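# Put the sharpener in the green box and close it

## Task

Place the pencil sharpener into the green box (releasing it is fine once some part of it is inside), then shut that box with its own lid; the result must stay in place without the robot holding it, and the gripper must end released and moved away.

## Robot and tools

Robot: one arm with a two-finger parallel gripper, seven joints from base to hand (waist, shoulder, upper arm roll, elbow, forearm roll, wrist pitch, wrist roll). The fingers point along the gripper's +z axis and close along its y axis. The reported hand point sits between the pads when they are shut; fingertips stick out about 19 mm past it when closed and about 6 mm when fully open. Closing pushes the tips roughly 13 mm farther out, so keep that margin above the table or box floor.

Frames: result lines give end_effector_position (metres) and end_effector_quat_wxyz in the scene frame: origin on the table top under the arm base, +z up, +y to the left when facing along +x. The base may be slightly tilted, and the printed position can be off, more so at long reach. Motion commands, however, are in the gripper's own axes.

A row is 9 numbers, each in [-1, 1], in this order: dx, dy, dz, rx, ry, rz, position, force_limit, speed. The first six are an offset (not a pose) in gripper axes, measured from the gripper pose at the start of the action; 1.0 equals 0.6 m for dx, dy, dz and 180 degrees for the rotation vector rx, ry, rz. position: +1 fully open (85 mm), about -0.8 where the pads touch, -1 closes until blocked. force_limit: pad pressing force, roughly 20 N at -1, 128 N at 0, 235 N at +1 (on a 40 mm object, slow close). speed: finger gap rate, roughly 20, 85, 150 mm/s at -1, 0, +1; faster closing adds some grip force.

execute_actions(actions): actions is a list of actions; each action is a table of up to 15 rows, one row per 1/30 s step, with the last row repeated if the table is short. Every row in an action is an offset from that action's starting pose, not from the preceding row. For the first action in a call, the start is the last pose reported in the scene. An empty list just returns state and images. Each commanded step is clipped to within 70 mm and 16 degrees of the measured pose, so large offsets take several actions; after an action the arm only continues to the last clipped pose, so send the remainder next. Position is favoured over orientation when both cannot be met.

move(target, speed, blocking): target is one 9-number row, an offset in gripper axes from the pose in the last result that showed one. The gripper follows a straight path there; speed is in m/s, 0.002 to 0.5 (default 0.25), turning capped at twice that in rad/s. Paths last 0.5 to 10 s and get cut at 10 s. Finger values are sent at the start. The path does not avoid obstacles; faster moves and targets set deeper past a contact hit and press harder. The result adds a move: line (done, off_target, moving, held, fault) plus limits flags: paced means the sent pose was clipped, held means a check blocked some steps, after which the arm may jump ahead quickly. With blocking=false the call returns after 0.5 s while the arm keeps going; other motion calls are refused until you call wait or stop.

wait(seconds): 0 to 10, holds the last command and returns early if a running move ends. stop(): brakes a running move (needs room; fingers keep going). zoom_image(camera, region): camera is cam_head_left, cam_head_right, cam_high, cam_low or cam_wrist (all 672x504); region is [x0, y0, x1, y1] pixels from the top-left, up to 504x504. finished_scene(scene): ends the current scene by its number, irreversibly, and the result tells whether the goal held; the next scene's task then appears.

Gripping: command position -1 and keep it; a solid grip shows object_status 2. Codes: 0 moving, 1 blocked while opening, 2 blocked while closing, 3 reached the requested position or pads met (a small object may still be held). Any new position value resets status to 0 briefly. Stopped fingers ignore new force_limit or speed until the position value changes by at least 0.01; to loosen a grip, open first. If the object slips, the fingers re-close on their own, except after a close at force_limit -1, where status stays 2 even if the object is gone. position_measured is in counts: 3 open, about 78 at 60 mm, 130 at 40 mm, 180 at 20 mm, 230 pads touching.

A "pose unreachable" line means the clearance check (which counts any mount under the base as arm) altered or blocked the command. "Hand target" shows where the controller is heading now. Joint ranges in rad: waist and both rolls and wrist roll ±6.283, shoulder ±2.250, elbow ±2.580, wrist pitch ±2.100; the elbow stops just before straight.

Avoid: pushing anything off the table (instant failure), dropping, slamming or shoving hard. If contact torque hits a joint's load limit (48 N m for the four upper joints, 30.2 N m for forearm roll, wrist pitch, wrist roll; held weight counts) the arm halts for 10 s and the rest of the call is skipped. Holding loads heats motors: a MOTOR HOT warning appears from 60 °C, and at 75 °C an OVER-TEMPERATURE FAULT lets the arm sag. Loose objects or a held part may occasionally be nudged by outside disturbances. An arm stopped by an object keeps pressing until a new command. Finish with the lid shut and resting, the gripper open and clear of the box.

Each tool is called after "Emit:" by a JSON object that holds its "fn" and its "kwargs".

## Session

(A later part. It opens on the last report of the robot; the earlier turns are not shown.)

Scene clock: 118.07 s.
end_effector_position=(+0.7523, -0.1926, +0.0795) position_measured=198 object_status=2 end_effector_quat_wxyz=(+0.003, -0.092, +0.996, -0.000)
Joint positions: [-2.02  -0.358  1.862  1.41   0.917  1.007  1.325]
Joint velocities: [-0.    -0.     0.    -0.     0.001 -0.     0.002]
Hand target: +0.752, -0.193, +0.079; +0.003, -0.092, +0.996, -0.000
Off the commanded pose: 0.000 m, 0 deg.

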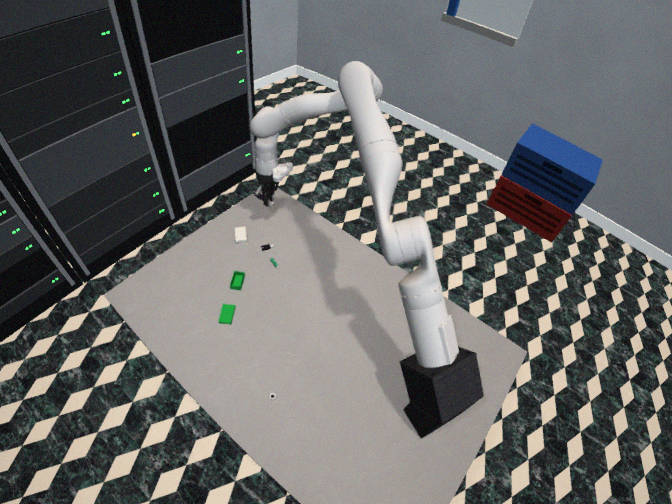

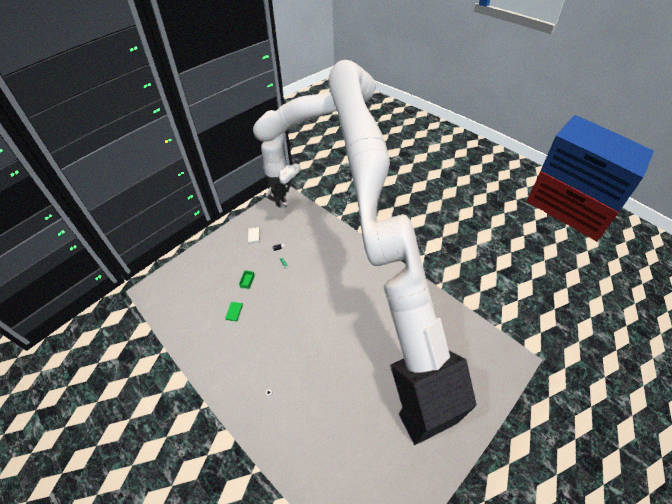

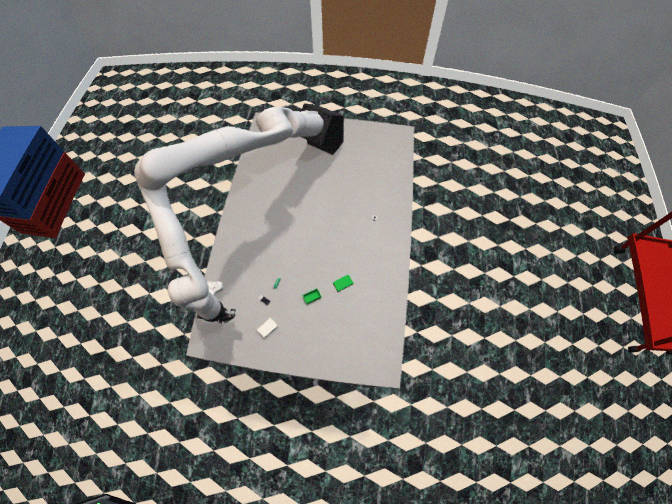

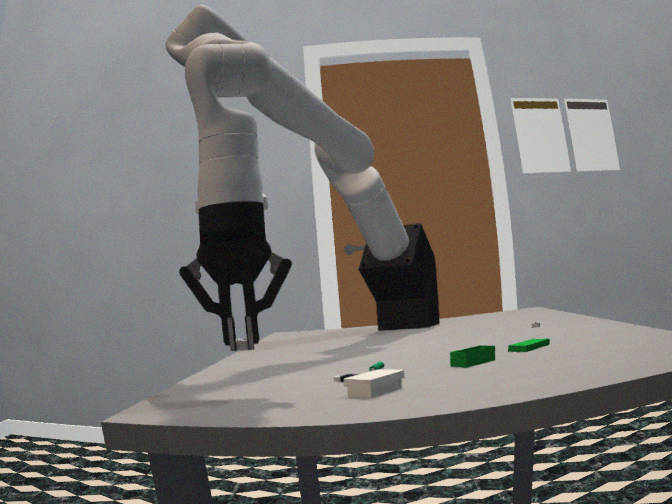

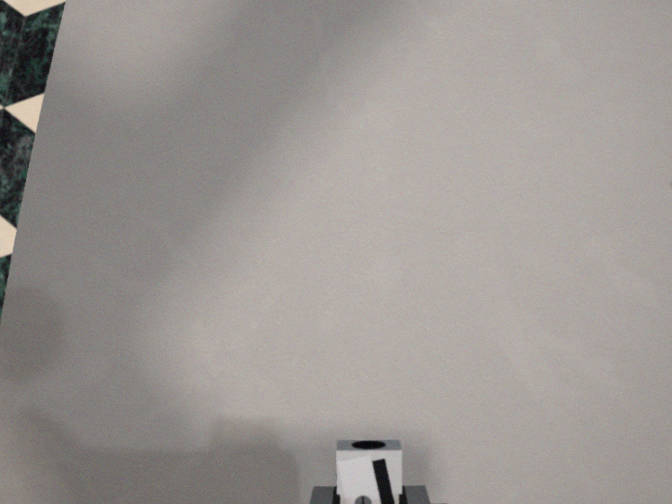

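Emit:
{"fn": "move", "kwargs": {"target": [0.143,0.49,0,0,0,0.375,-1,-0.5,-0.5], "speed": 0.2}}

Emit:
{"fn": "move", "kwargs": {"target": [0,0,0.07,0,0,0,-1,-0.5,-0.5], "speed": 0.05}}

Emit:
{"fn": "zoom_image", "kwargs": {"camera": "cam_low", "region": [380, 240, 580, 390]}}

Emit:
{"fn": "zoom_image", "kwargs": {"camera": "cam_high", "region": [240, 220, 400, 340]}}

Scene clock: 127.50 s.
end_effector_position=(+0.6131, +0.0788, +0.0782) position_measured=198 object_status=2 end_effector_quat_wxyz=(+0.002, +0.477, +0.879, -0.000)
Joint positions: [-2.82  -0.394  2.164  1.873  1.31   1.094 -0.847]
Joint velocities: [-0.011 -0.004 -0.005  0.     0.002  0.004 -0.005]
Hand target: +0.613, +0.080, +0.078; +0.002, +0.476, +0.879, +0.000
Off the commanded pose: 0.002 m, 0 deg.
move: done

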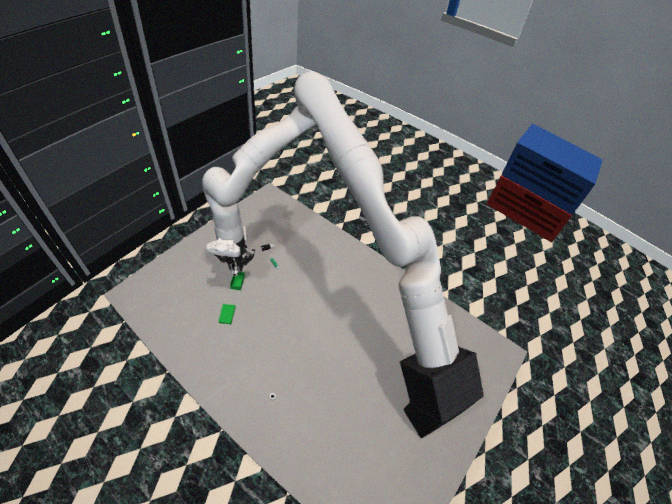

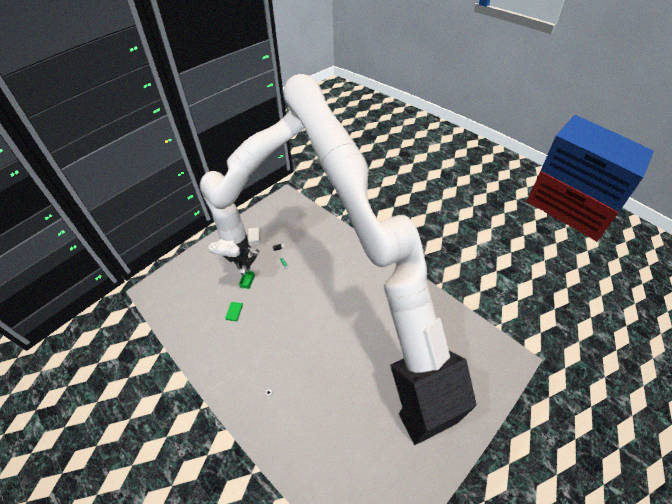

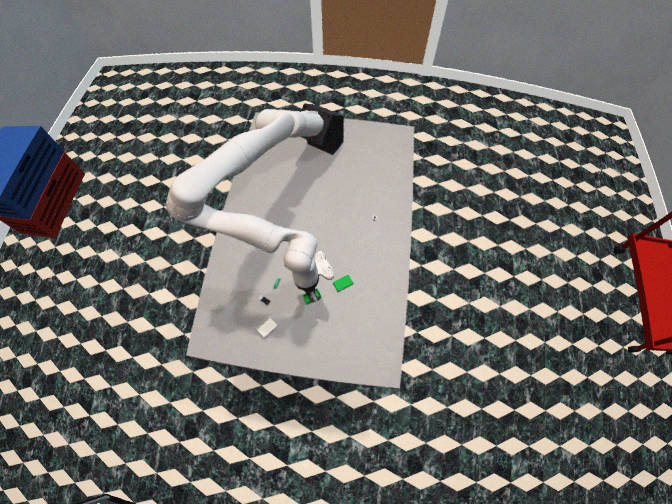

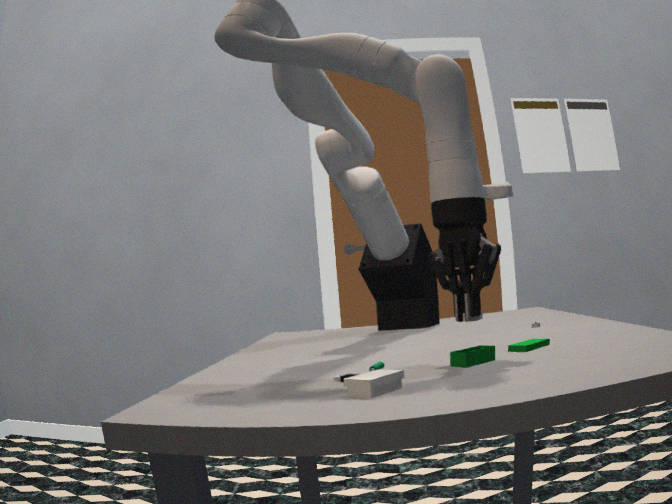

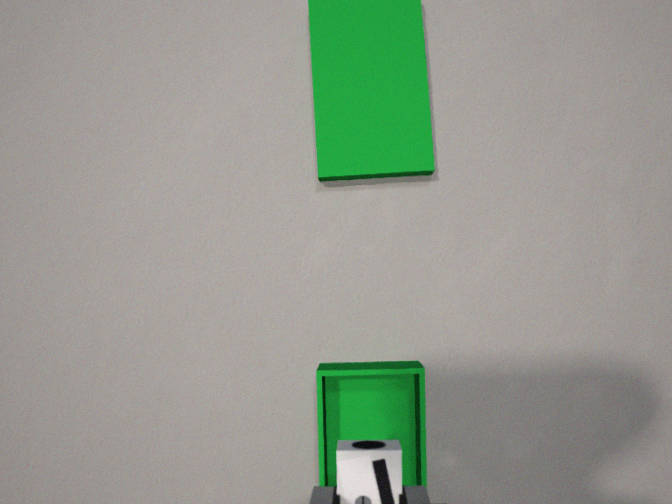

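Scene clock: 128.70 s.
end_effector_position=(+0.6135, +0.0786, +0.0363) position_measured=198 object_status=2 end_effector_quat_wxyz=(+0.003, +0.477, +0.879, -0.000)
Joint positions: [-2.821 -0.48   2.209  1.864  1.408  1.065 -0.887]
Joint velocities: [-0.001 -0.007 -0.    -0.    -0.002 -0.002  0.001]
Hand target: +0.613, +0.079, +0.036; +0.003, +0.477, +0.879, -0.000
Off the commanded pose: 0.000 m, 0 deg.
move: done

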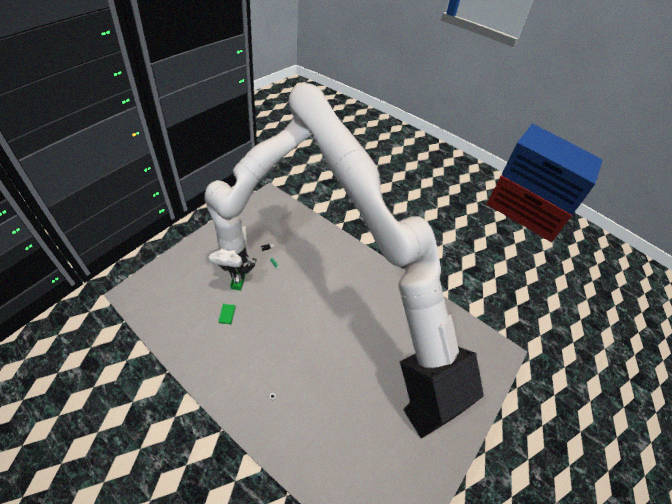

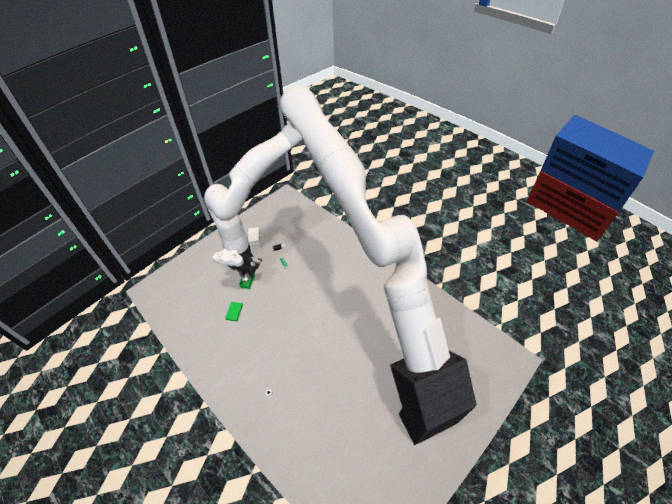

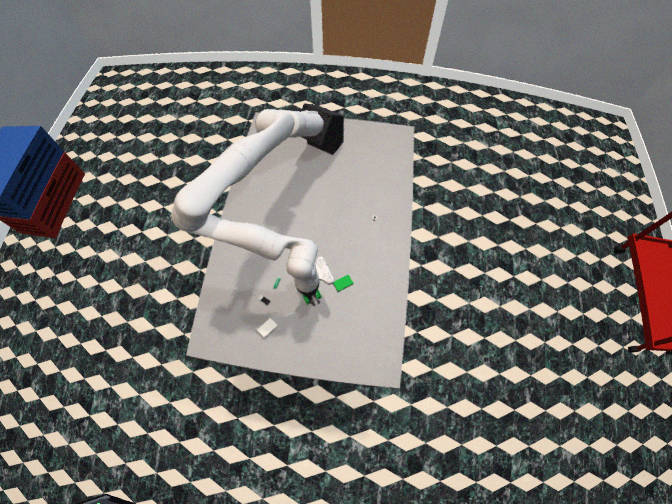

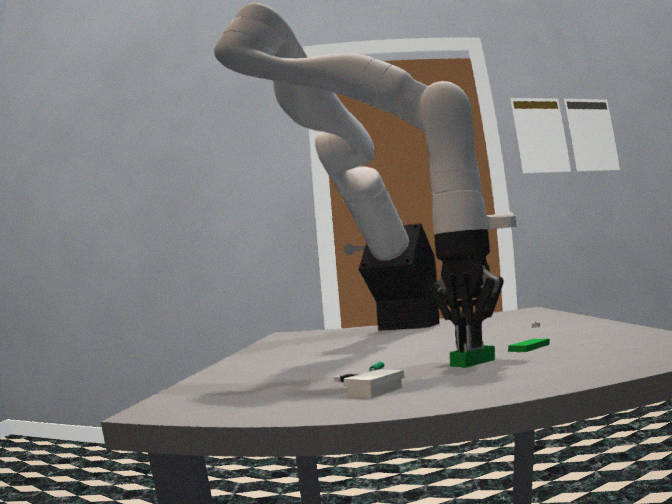

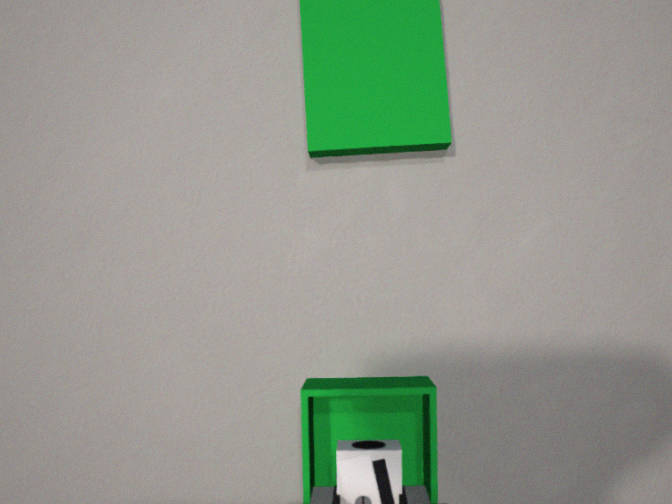

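Region (380, 240, 580, 390) of cam_low's 672x504 image, scaled by 2.520, with more detail than that image has; it fills the top 378 rows of this view, and the rest is white.

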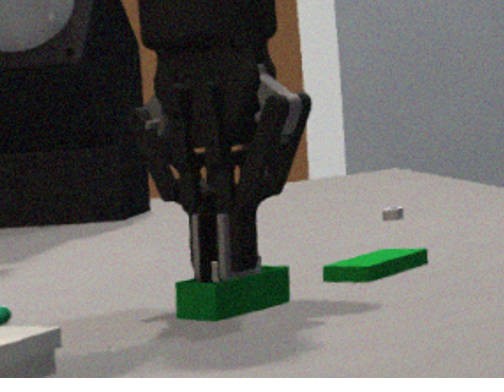

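Region (240, 220, 400, 340) of cam_high's 672x504 image, scaled by 3.150, with more detail than that image has; it fills the top 378 rows of this view, and the rest is white.

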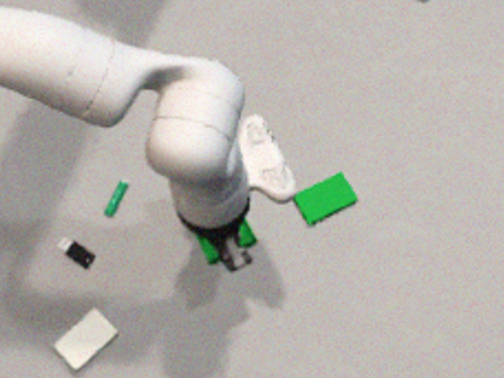

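Emit:
{"fn": "execute_actions", "kwargs": {"actions": [[[0,0,0.004,0,0,0,-1,-0.5,-0.5]],[[0,0,0,0,0,0,-0.3,0,-0.7]],[[0,0,0,0,0,0,-0.3,0,-0.7]],[[0,0,-0.08,0,0,0,1,0,0]],[[0,0,-0.08,0,0,0,1,0,0]],[[0,0,-0.02,0,0,0,1,0,0]]]}}

Scene clock: 137.43 s.
end_effector_position=(+0.6120, +0.0796, +0.1411) position_measured=186 object_status=1 end_effector_quat_wxyz=(+0.001, +0.477, +0.879, -0.000)
Joint positions: [-2.818 -0.267  2.101  1.86   1.154  1.145 -0.77 ]
Joint velocities: [ 0.     0.002 -0.    -0.     0.001  0.001  0.001]
Hand target: +0.612, +0.080, +0.141; +0.001, +0.477, +0.879, -0.000
Off the commanded pose: 0.000 m, 0 deg.

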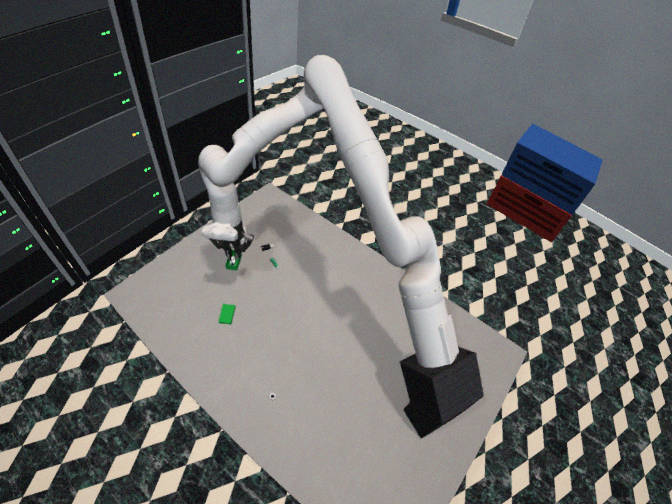

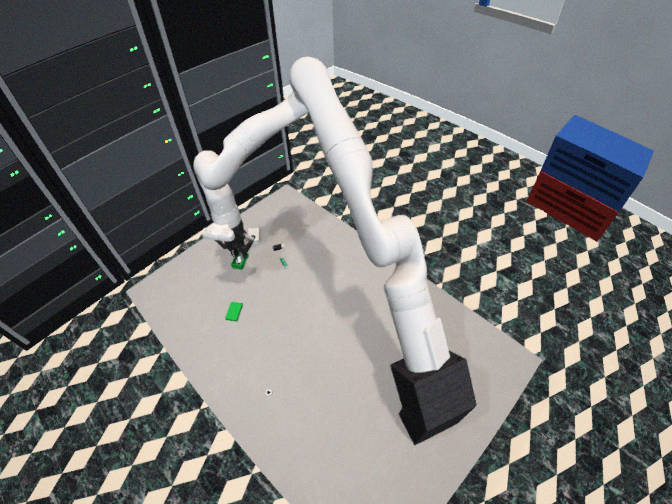

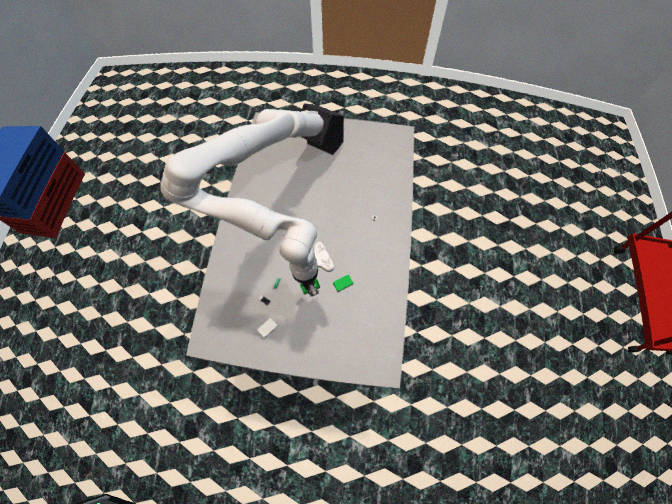

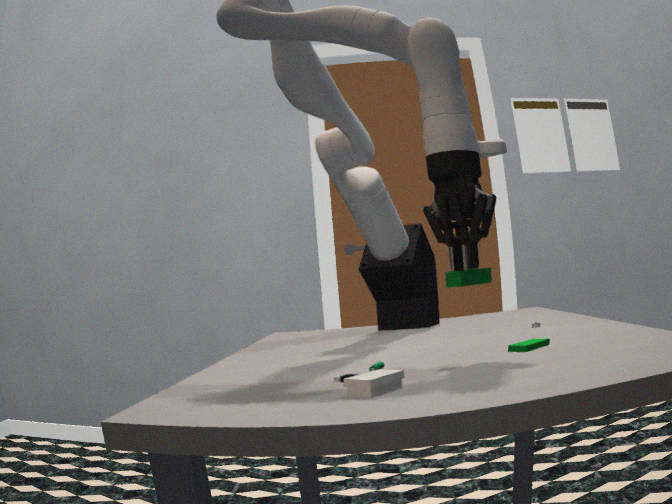

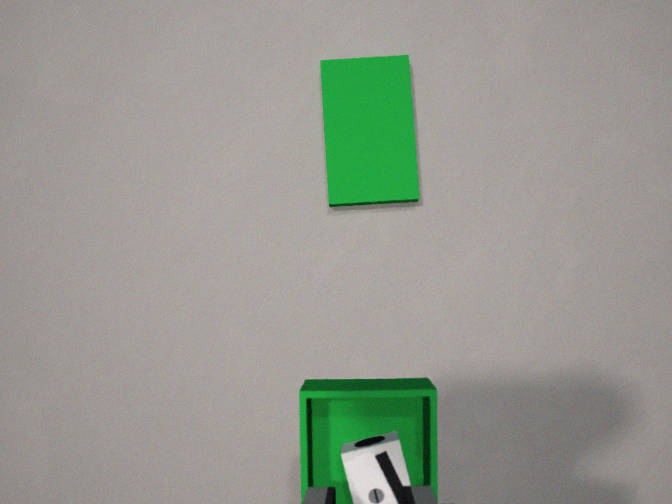

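Emit:
{"fn": "move", "kwargs": {"target": [0,0,0.172,0,0,0,1,0,0], "speed": 0.04}}

Emit:
{"fn": "execute_actions", "kwargs": {"actions": [[[0,0,0,0,0,0,-0.52,-1,-1]],[[0,0,0,0,0,0,-0.52,-1,-1]]]}}

Emit:
{"fn": "zoom_image", "kwargs": {"camera": "cam_low", "region": [380, 240, 580, 390]}}

Scene clock: 145.03 s.
end_effector_position=(+0.6126, +0.0792, +0.0380) position_measured=186 object_status=1 end_effector_quat_wxyz=(+0.002, +0.476, +0.879, -0.000)
Joint positions: [-2.824 -0.476  2.21   1.864  1.402  1.065 -0.885]
Joint velocities: [-0.001 -0.003  0.    -0.     0.002 -0.     0.001]
Hand target: +0.612, +0.079, +0.038; +0.001, +0.476, +0.879, -0.000
Off the commanded pose: 0.000 m, 0 deg.
move: done

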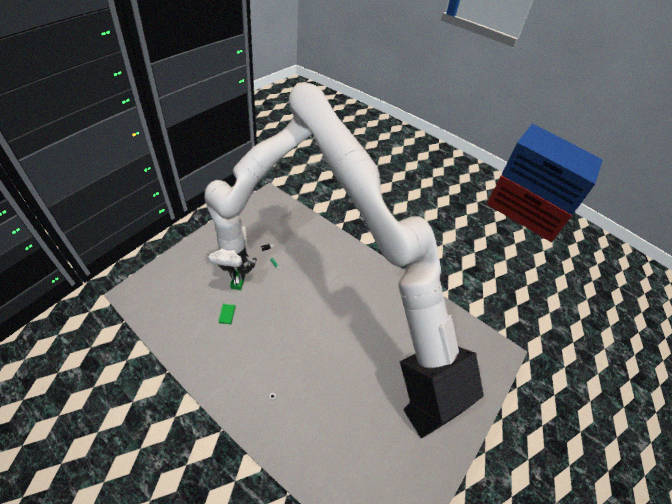

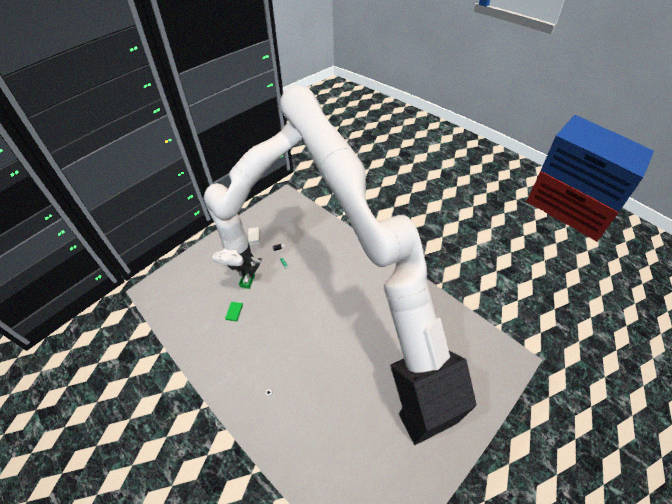

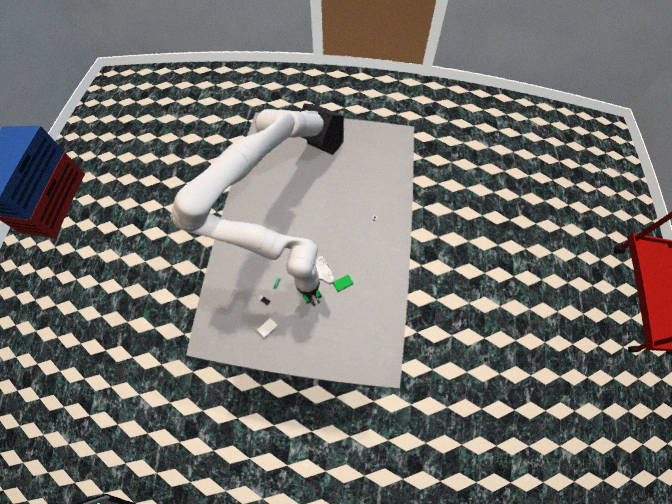

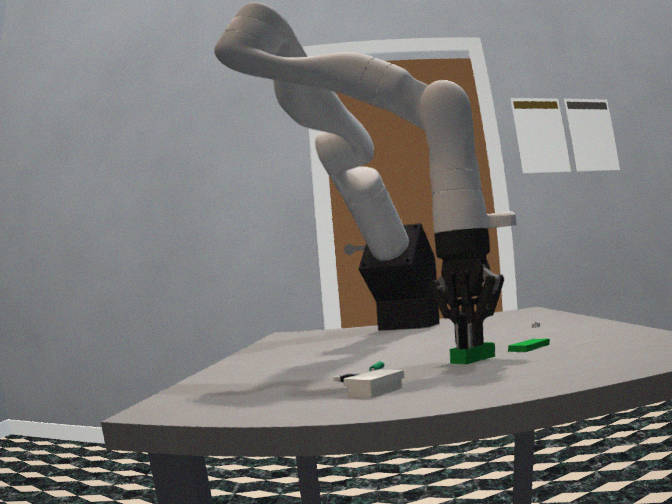

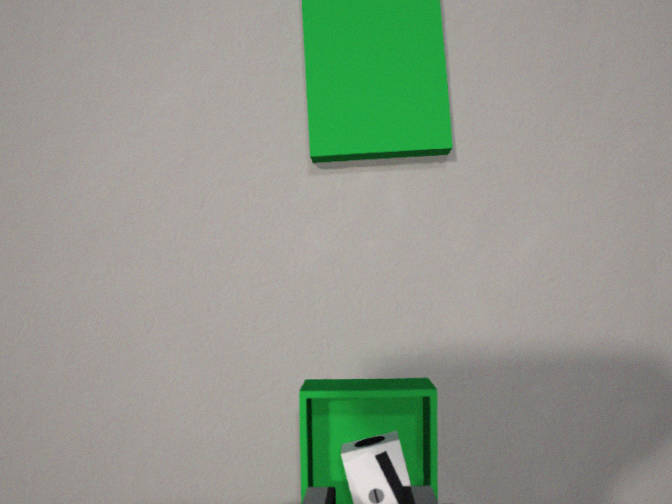

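Scene clock: 146.03 s.
end_effector_position=(+0.6126, +0.0792, +0.0380) position_measured=195 object_status=3 end_effector_quat_wxyz=(+0.002, +0.476, +0.879, -0.000)
Joint positions: [-2.824 -0.476  2.21   1.864  1.402  1.065 -0.885]
Joint velocities: [ 0.     0.     0.001  0.001  0.001 -0.001  0.001]
Hand target: +0.613, +0.079, +0.038; +0.002, +0.476, +0.879, -0.000
Off the commanded pose: 0.000 m, 0 deg.

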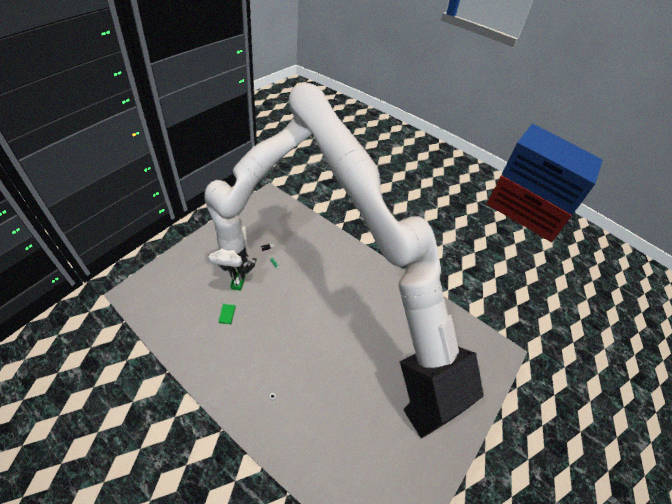

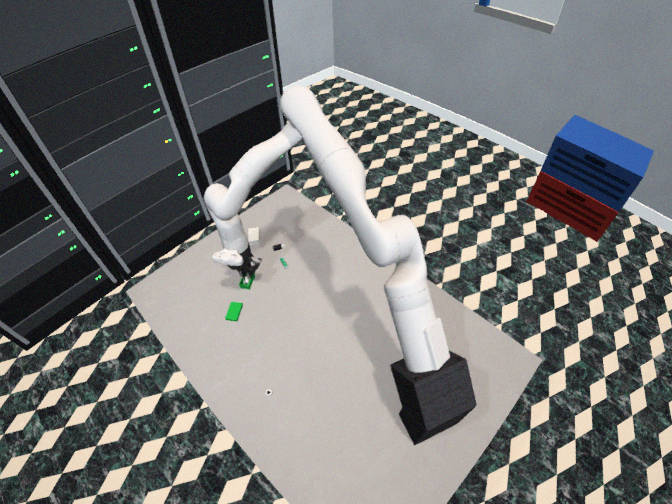

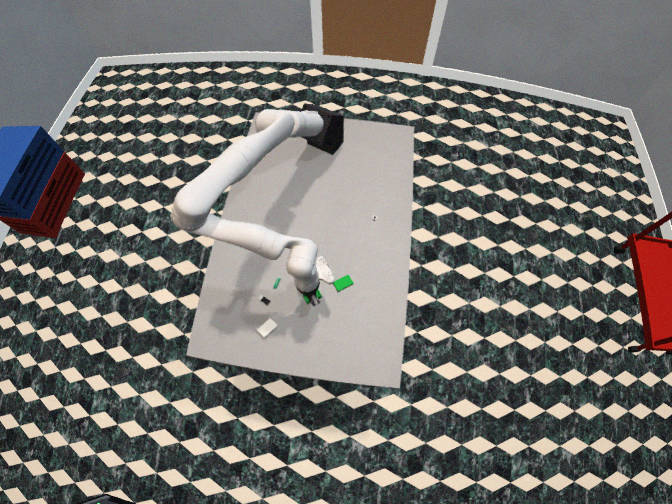

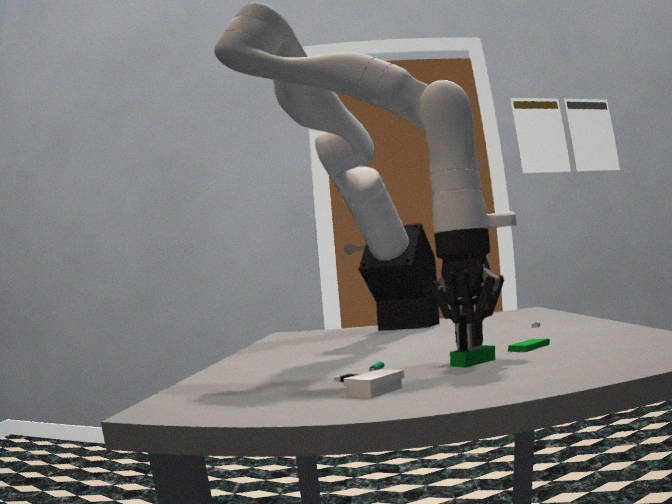

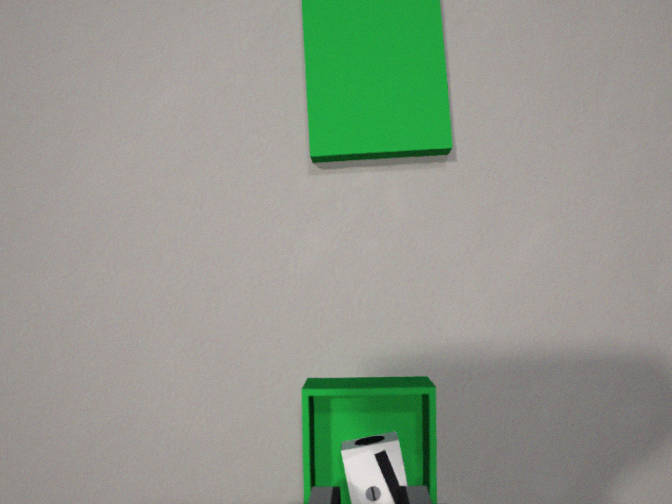

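Region (380, 240, 580, 390) of cam_low's 672x504 image, scaled by 2.520, with more detail than that image has; it fills the top 378 rows of this view, and the rest is white.

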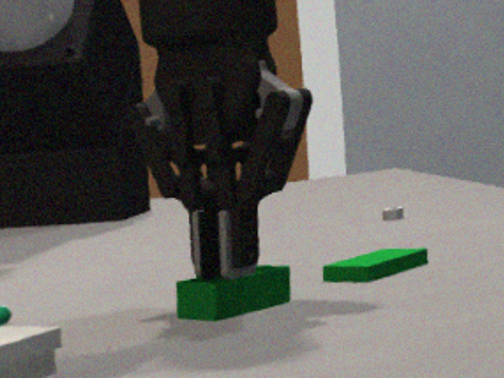

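Free (between 186 and 198). Lift.

Emit:
{"fn": "move", "kwargs": {"target": [0,0,-0.1,0,0,0,-0.52,-1,-1], "speed": 0.04}}

Scene clock: 150.10 s.
end_effector_position=(+0.6122, +0.0795, +0.0979) position_measured=195 object_status=3 end_effector_quat_wxyz=(+0.001, +0.476, +0.879, -0.000)
Joint positions: [-2.822 -0.354  2.146  1.872  1.259  1.108 -0.824]
Joint velocities: [ 0.001  0.003 -0.    -0.    -0.002 -0.     0.001]
Hand target: +0.612, +0.079, +0.098; +0.002, +0.477, +0.879, -0.000
Off the commanded pose: 0.000 m, 0 deg.
move: done

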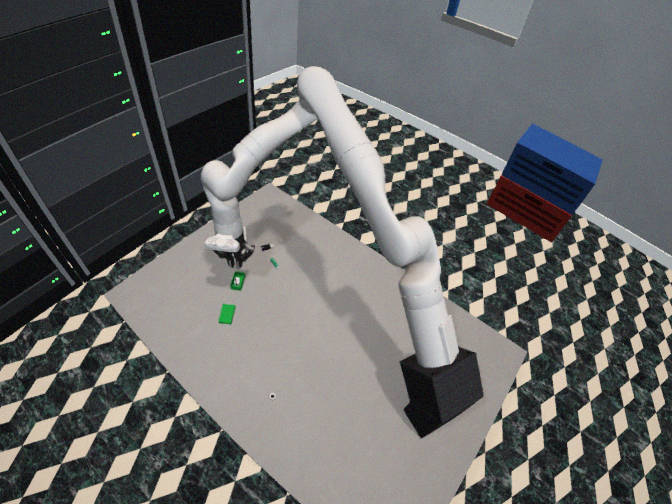

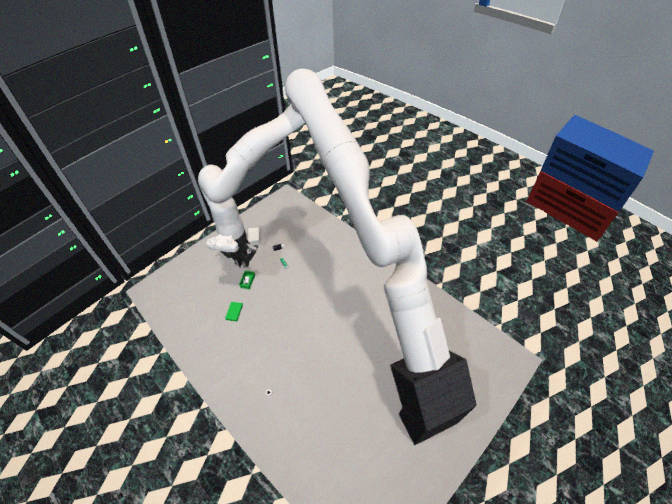

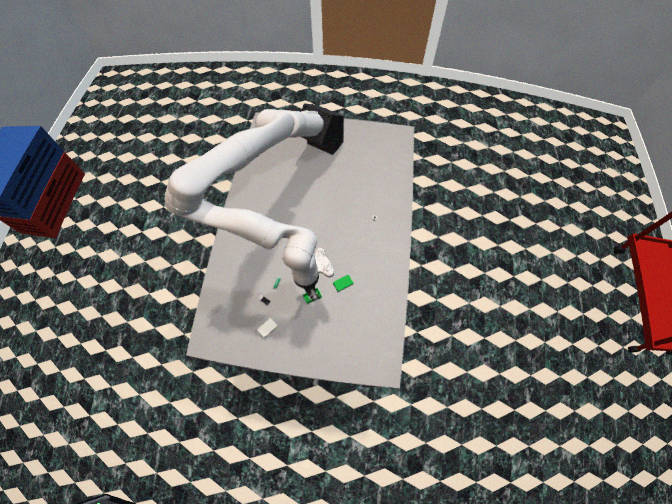

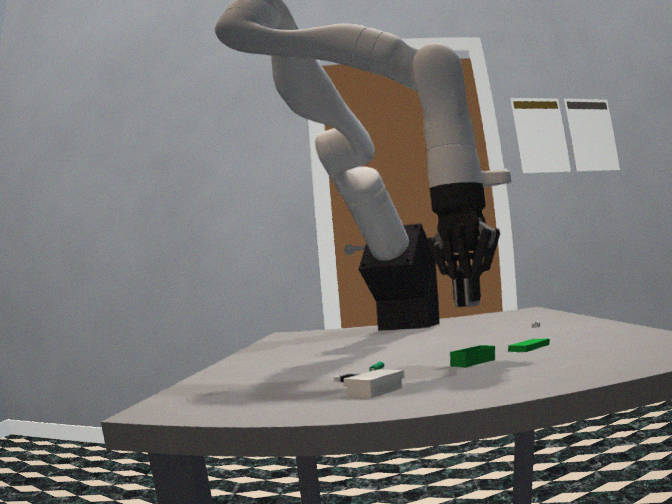

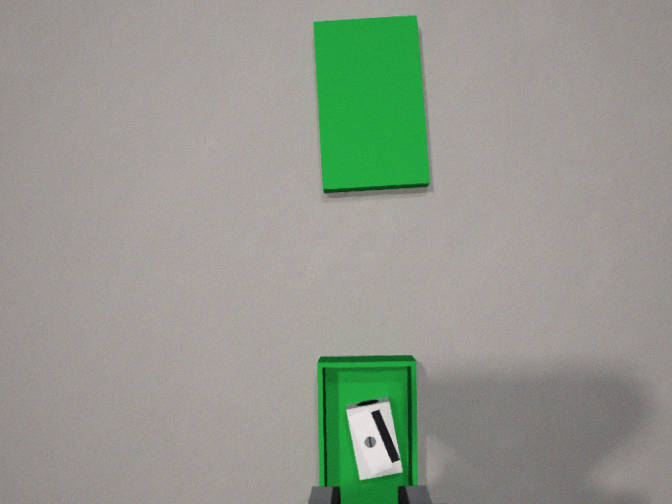

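Emit:
{"fn": "move", "kwargs": {"target": [0.197,0.002,0.1,0,0,0.015,1,0,0], "speed": 0.12}}

Emit:
{"fn": "zoom_image", "kwargs": {"camera": "cam_low", "region": [420, 240, 620, 390]}}

Scene clock: 159.00 s.
end_effector_position=(+0.5489, +0.1785, +0.0375) position_measured=3 object_status=3 end_effector_quat_wxyz=(+0.002, +0.497, +0.868, -0.001)
Joint positions: [-3.116 -0.652  2.258  1.893  1.508  1.238 -1.238]
Joint velocities: [-0.003 -0.005 -0.001 -0.001  0.002 -0.002 -0.   ]
Hand target: +0.549, +0.179, +0.037; +0.002, +0.497, +0.868, -0.001
Off the commanded pose: 0.001 m, 0 deg.
move: done

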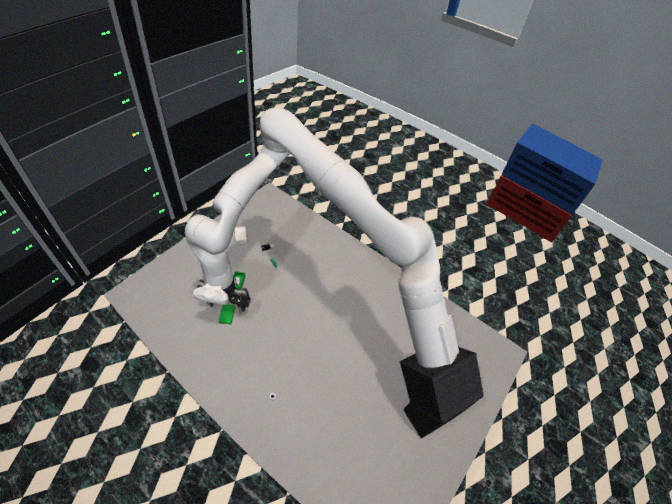

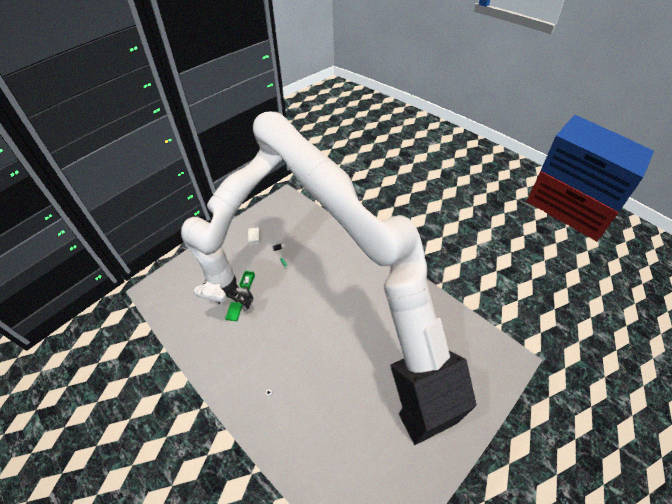

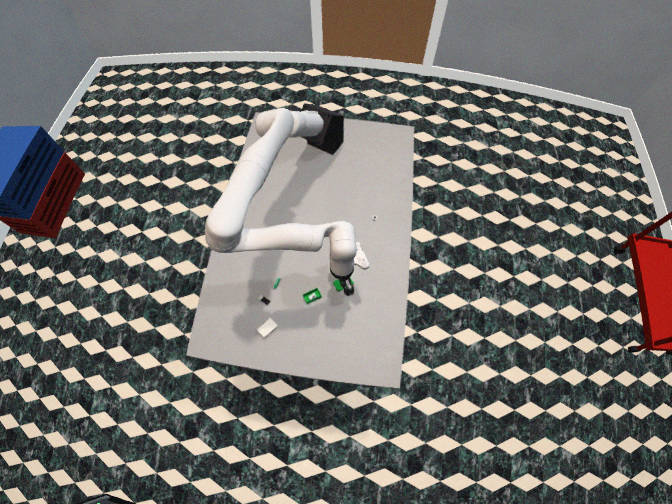

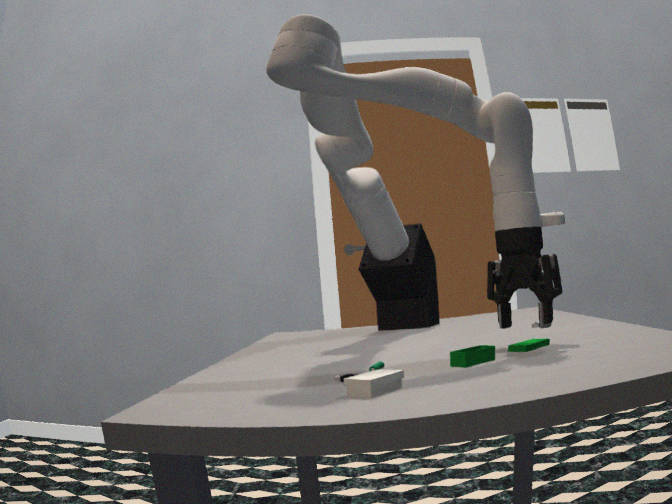

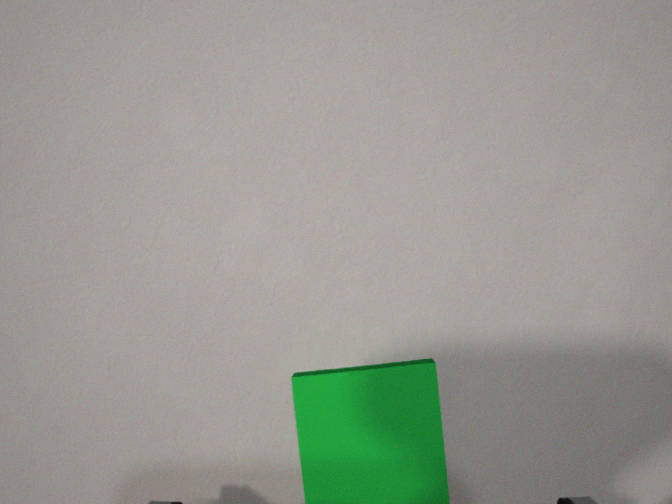

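Region (420, 240, 620, 390) of cam_low's 672x504 image, scaled by 2.520, with more detail than that image has; it fills the top 378 rows of this view, and the rest is white.

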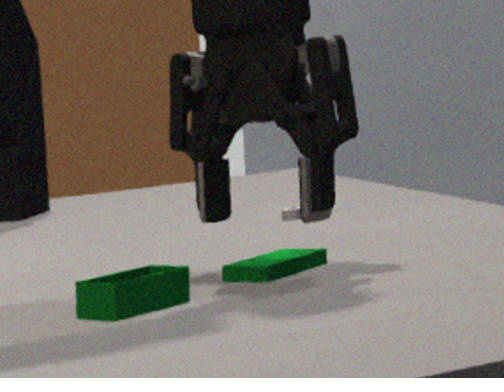

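Emit:
{"fn": "move", "kwargs": {"target": [0.005,0.003,0.036,0,0,-0.03,1,0,0], "speed": 0.03}}

Emit:
{"fn": "zoom_image", "kwargs": {"camera": "cam_low", "region": [420, 240, 620, 390]}}

Scene clock: 169.00 s.
end_effector_position=(+0.5491, +0.1819, +0.0159) position_measured=3 object_status=3 end_effector_quat_wxyz=(+0.002, +0.455, +0.890, -0.001)
Joint positions: [-3.112 -0.697  2.28   1.876  1.553  1.224 -1.154]
Joint velocities: [-0.    -0.002  0.001 -0.001  0.    -0.001  0.002]
Hand target: +0.549, +0.182, +0.016; +0.002, +0.455, +0.890, -0.001
Off the commanded pose: 0.000 m, 0 deg.
move: done

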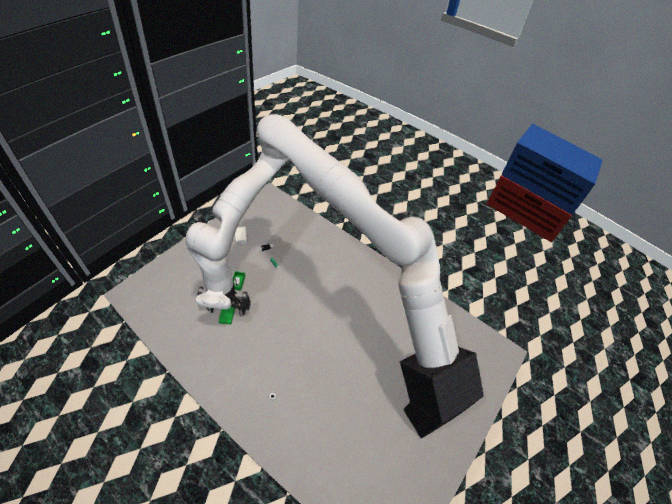

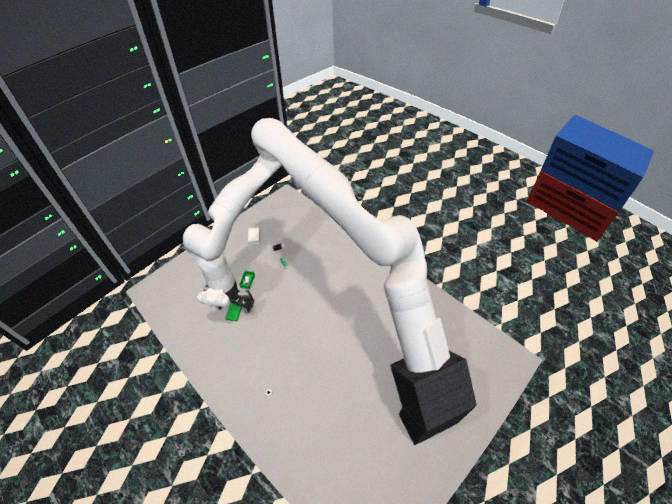

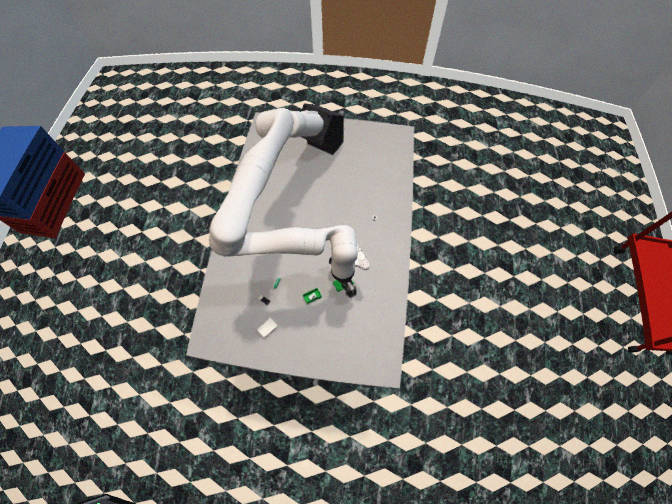

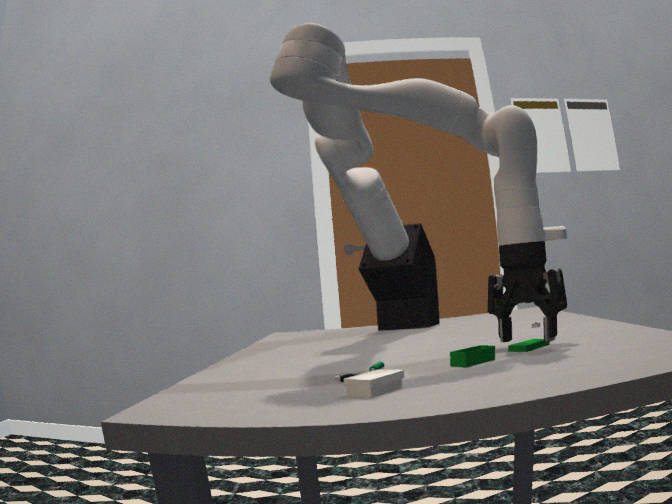

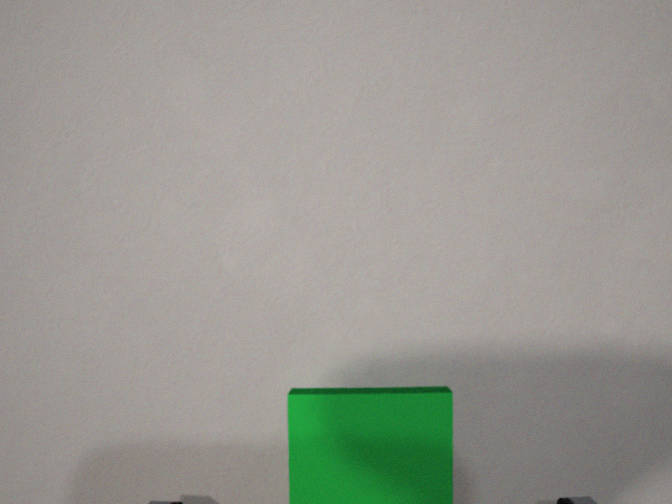

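Region (420, 240, 620, 390) of cam_low's 672x504 image, scaled by 2.520, with more detail than that image has; it fills the top 378 rows of this view, and the rest is white.

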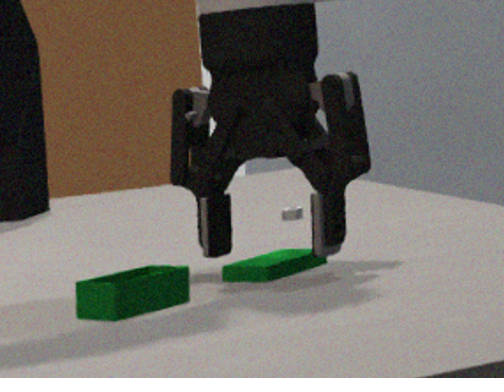

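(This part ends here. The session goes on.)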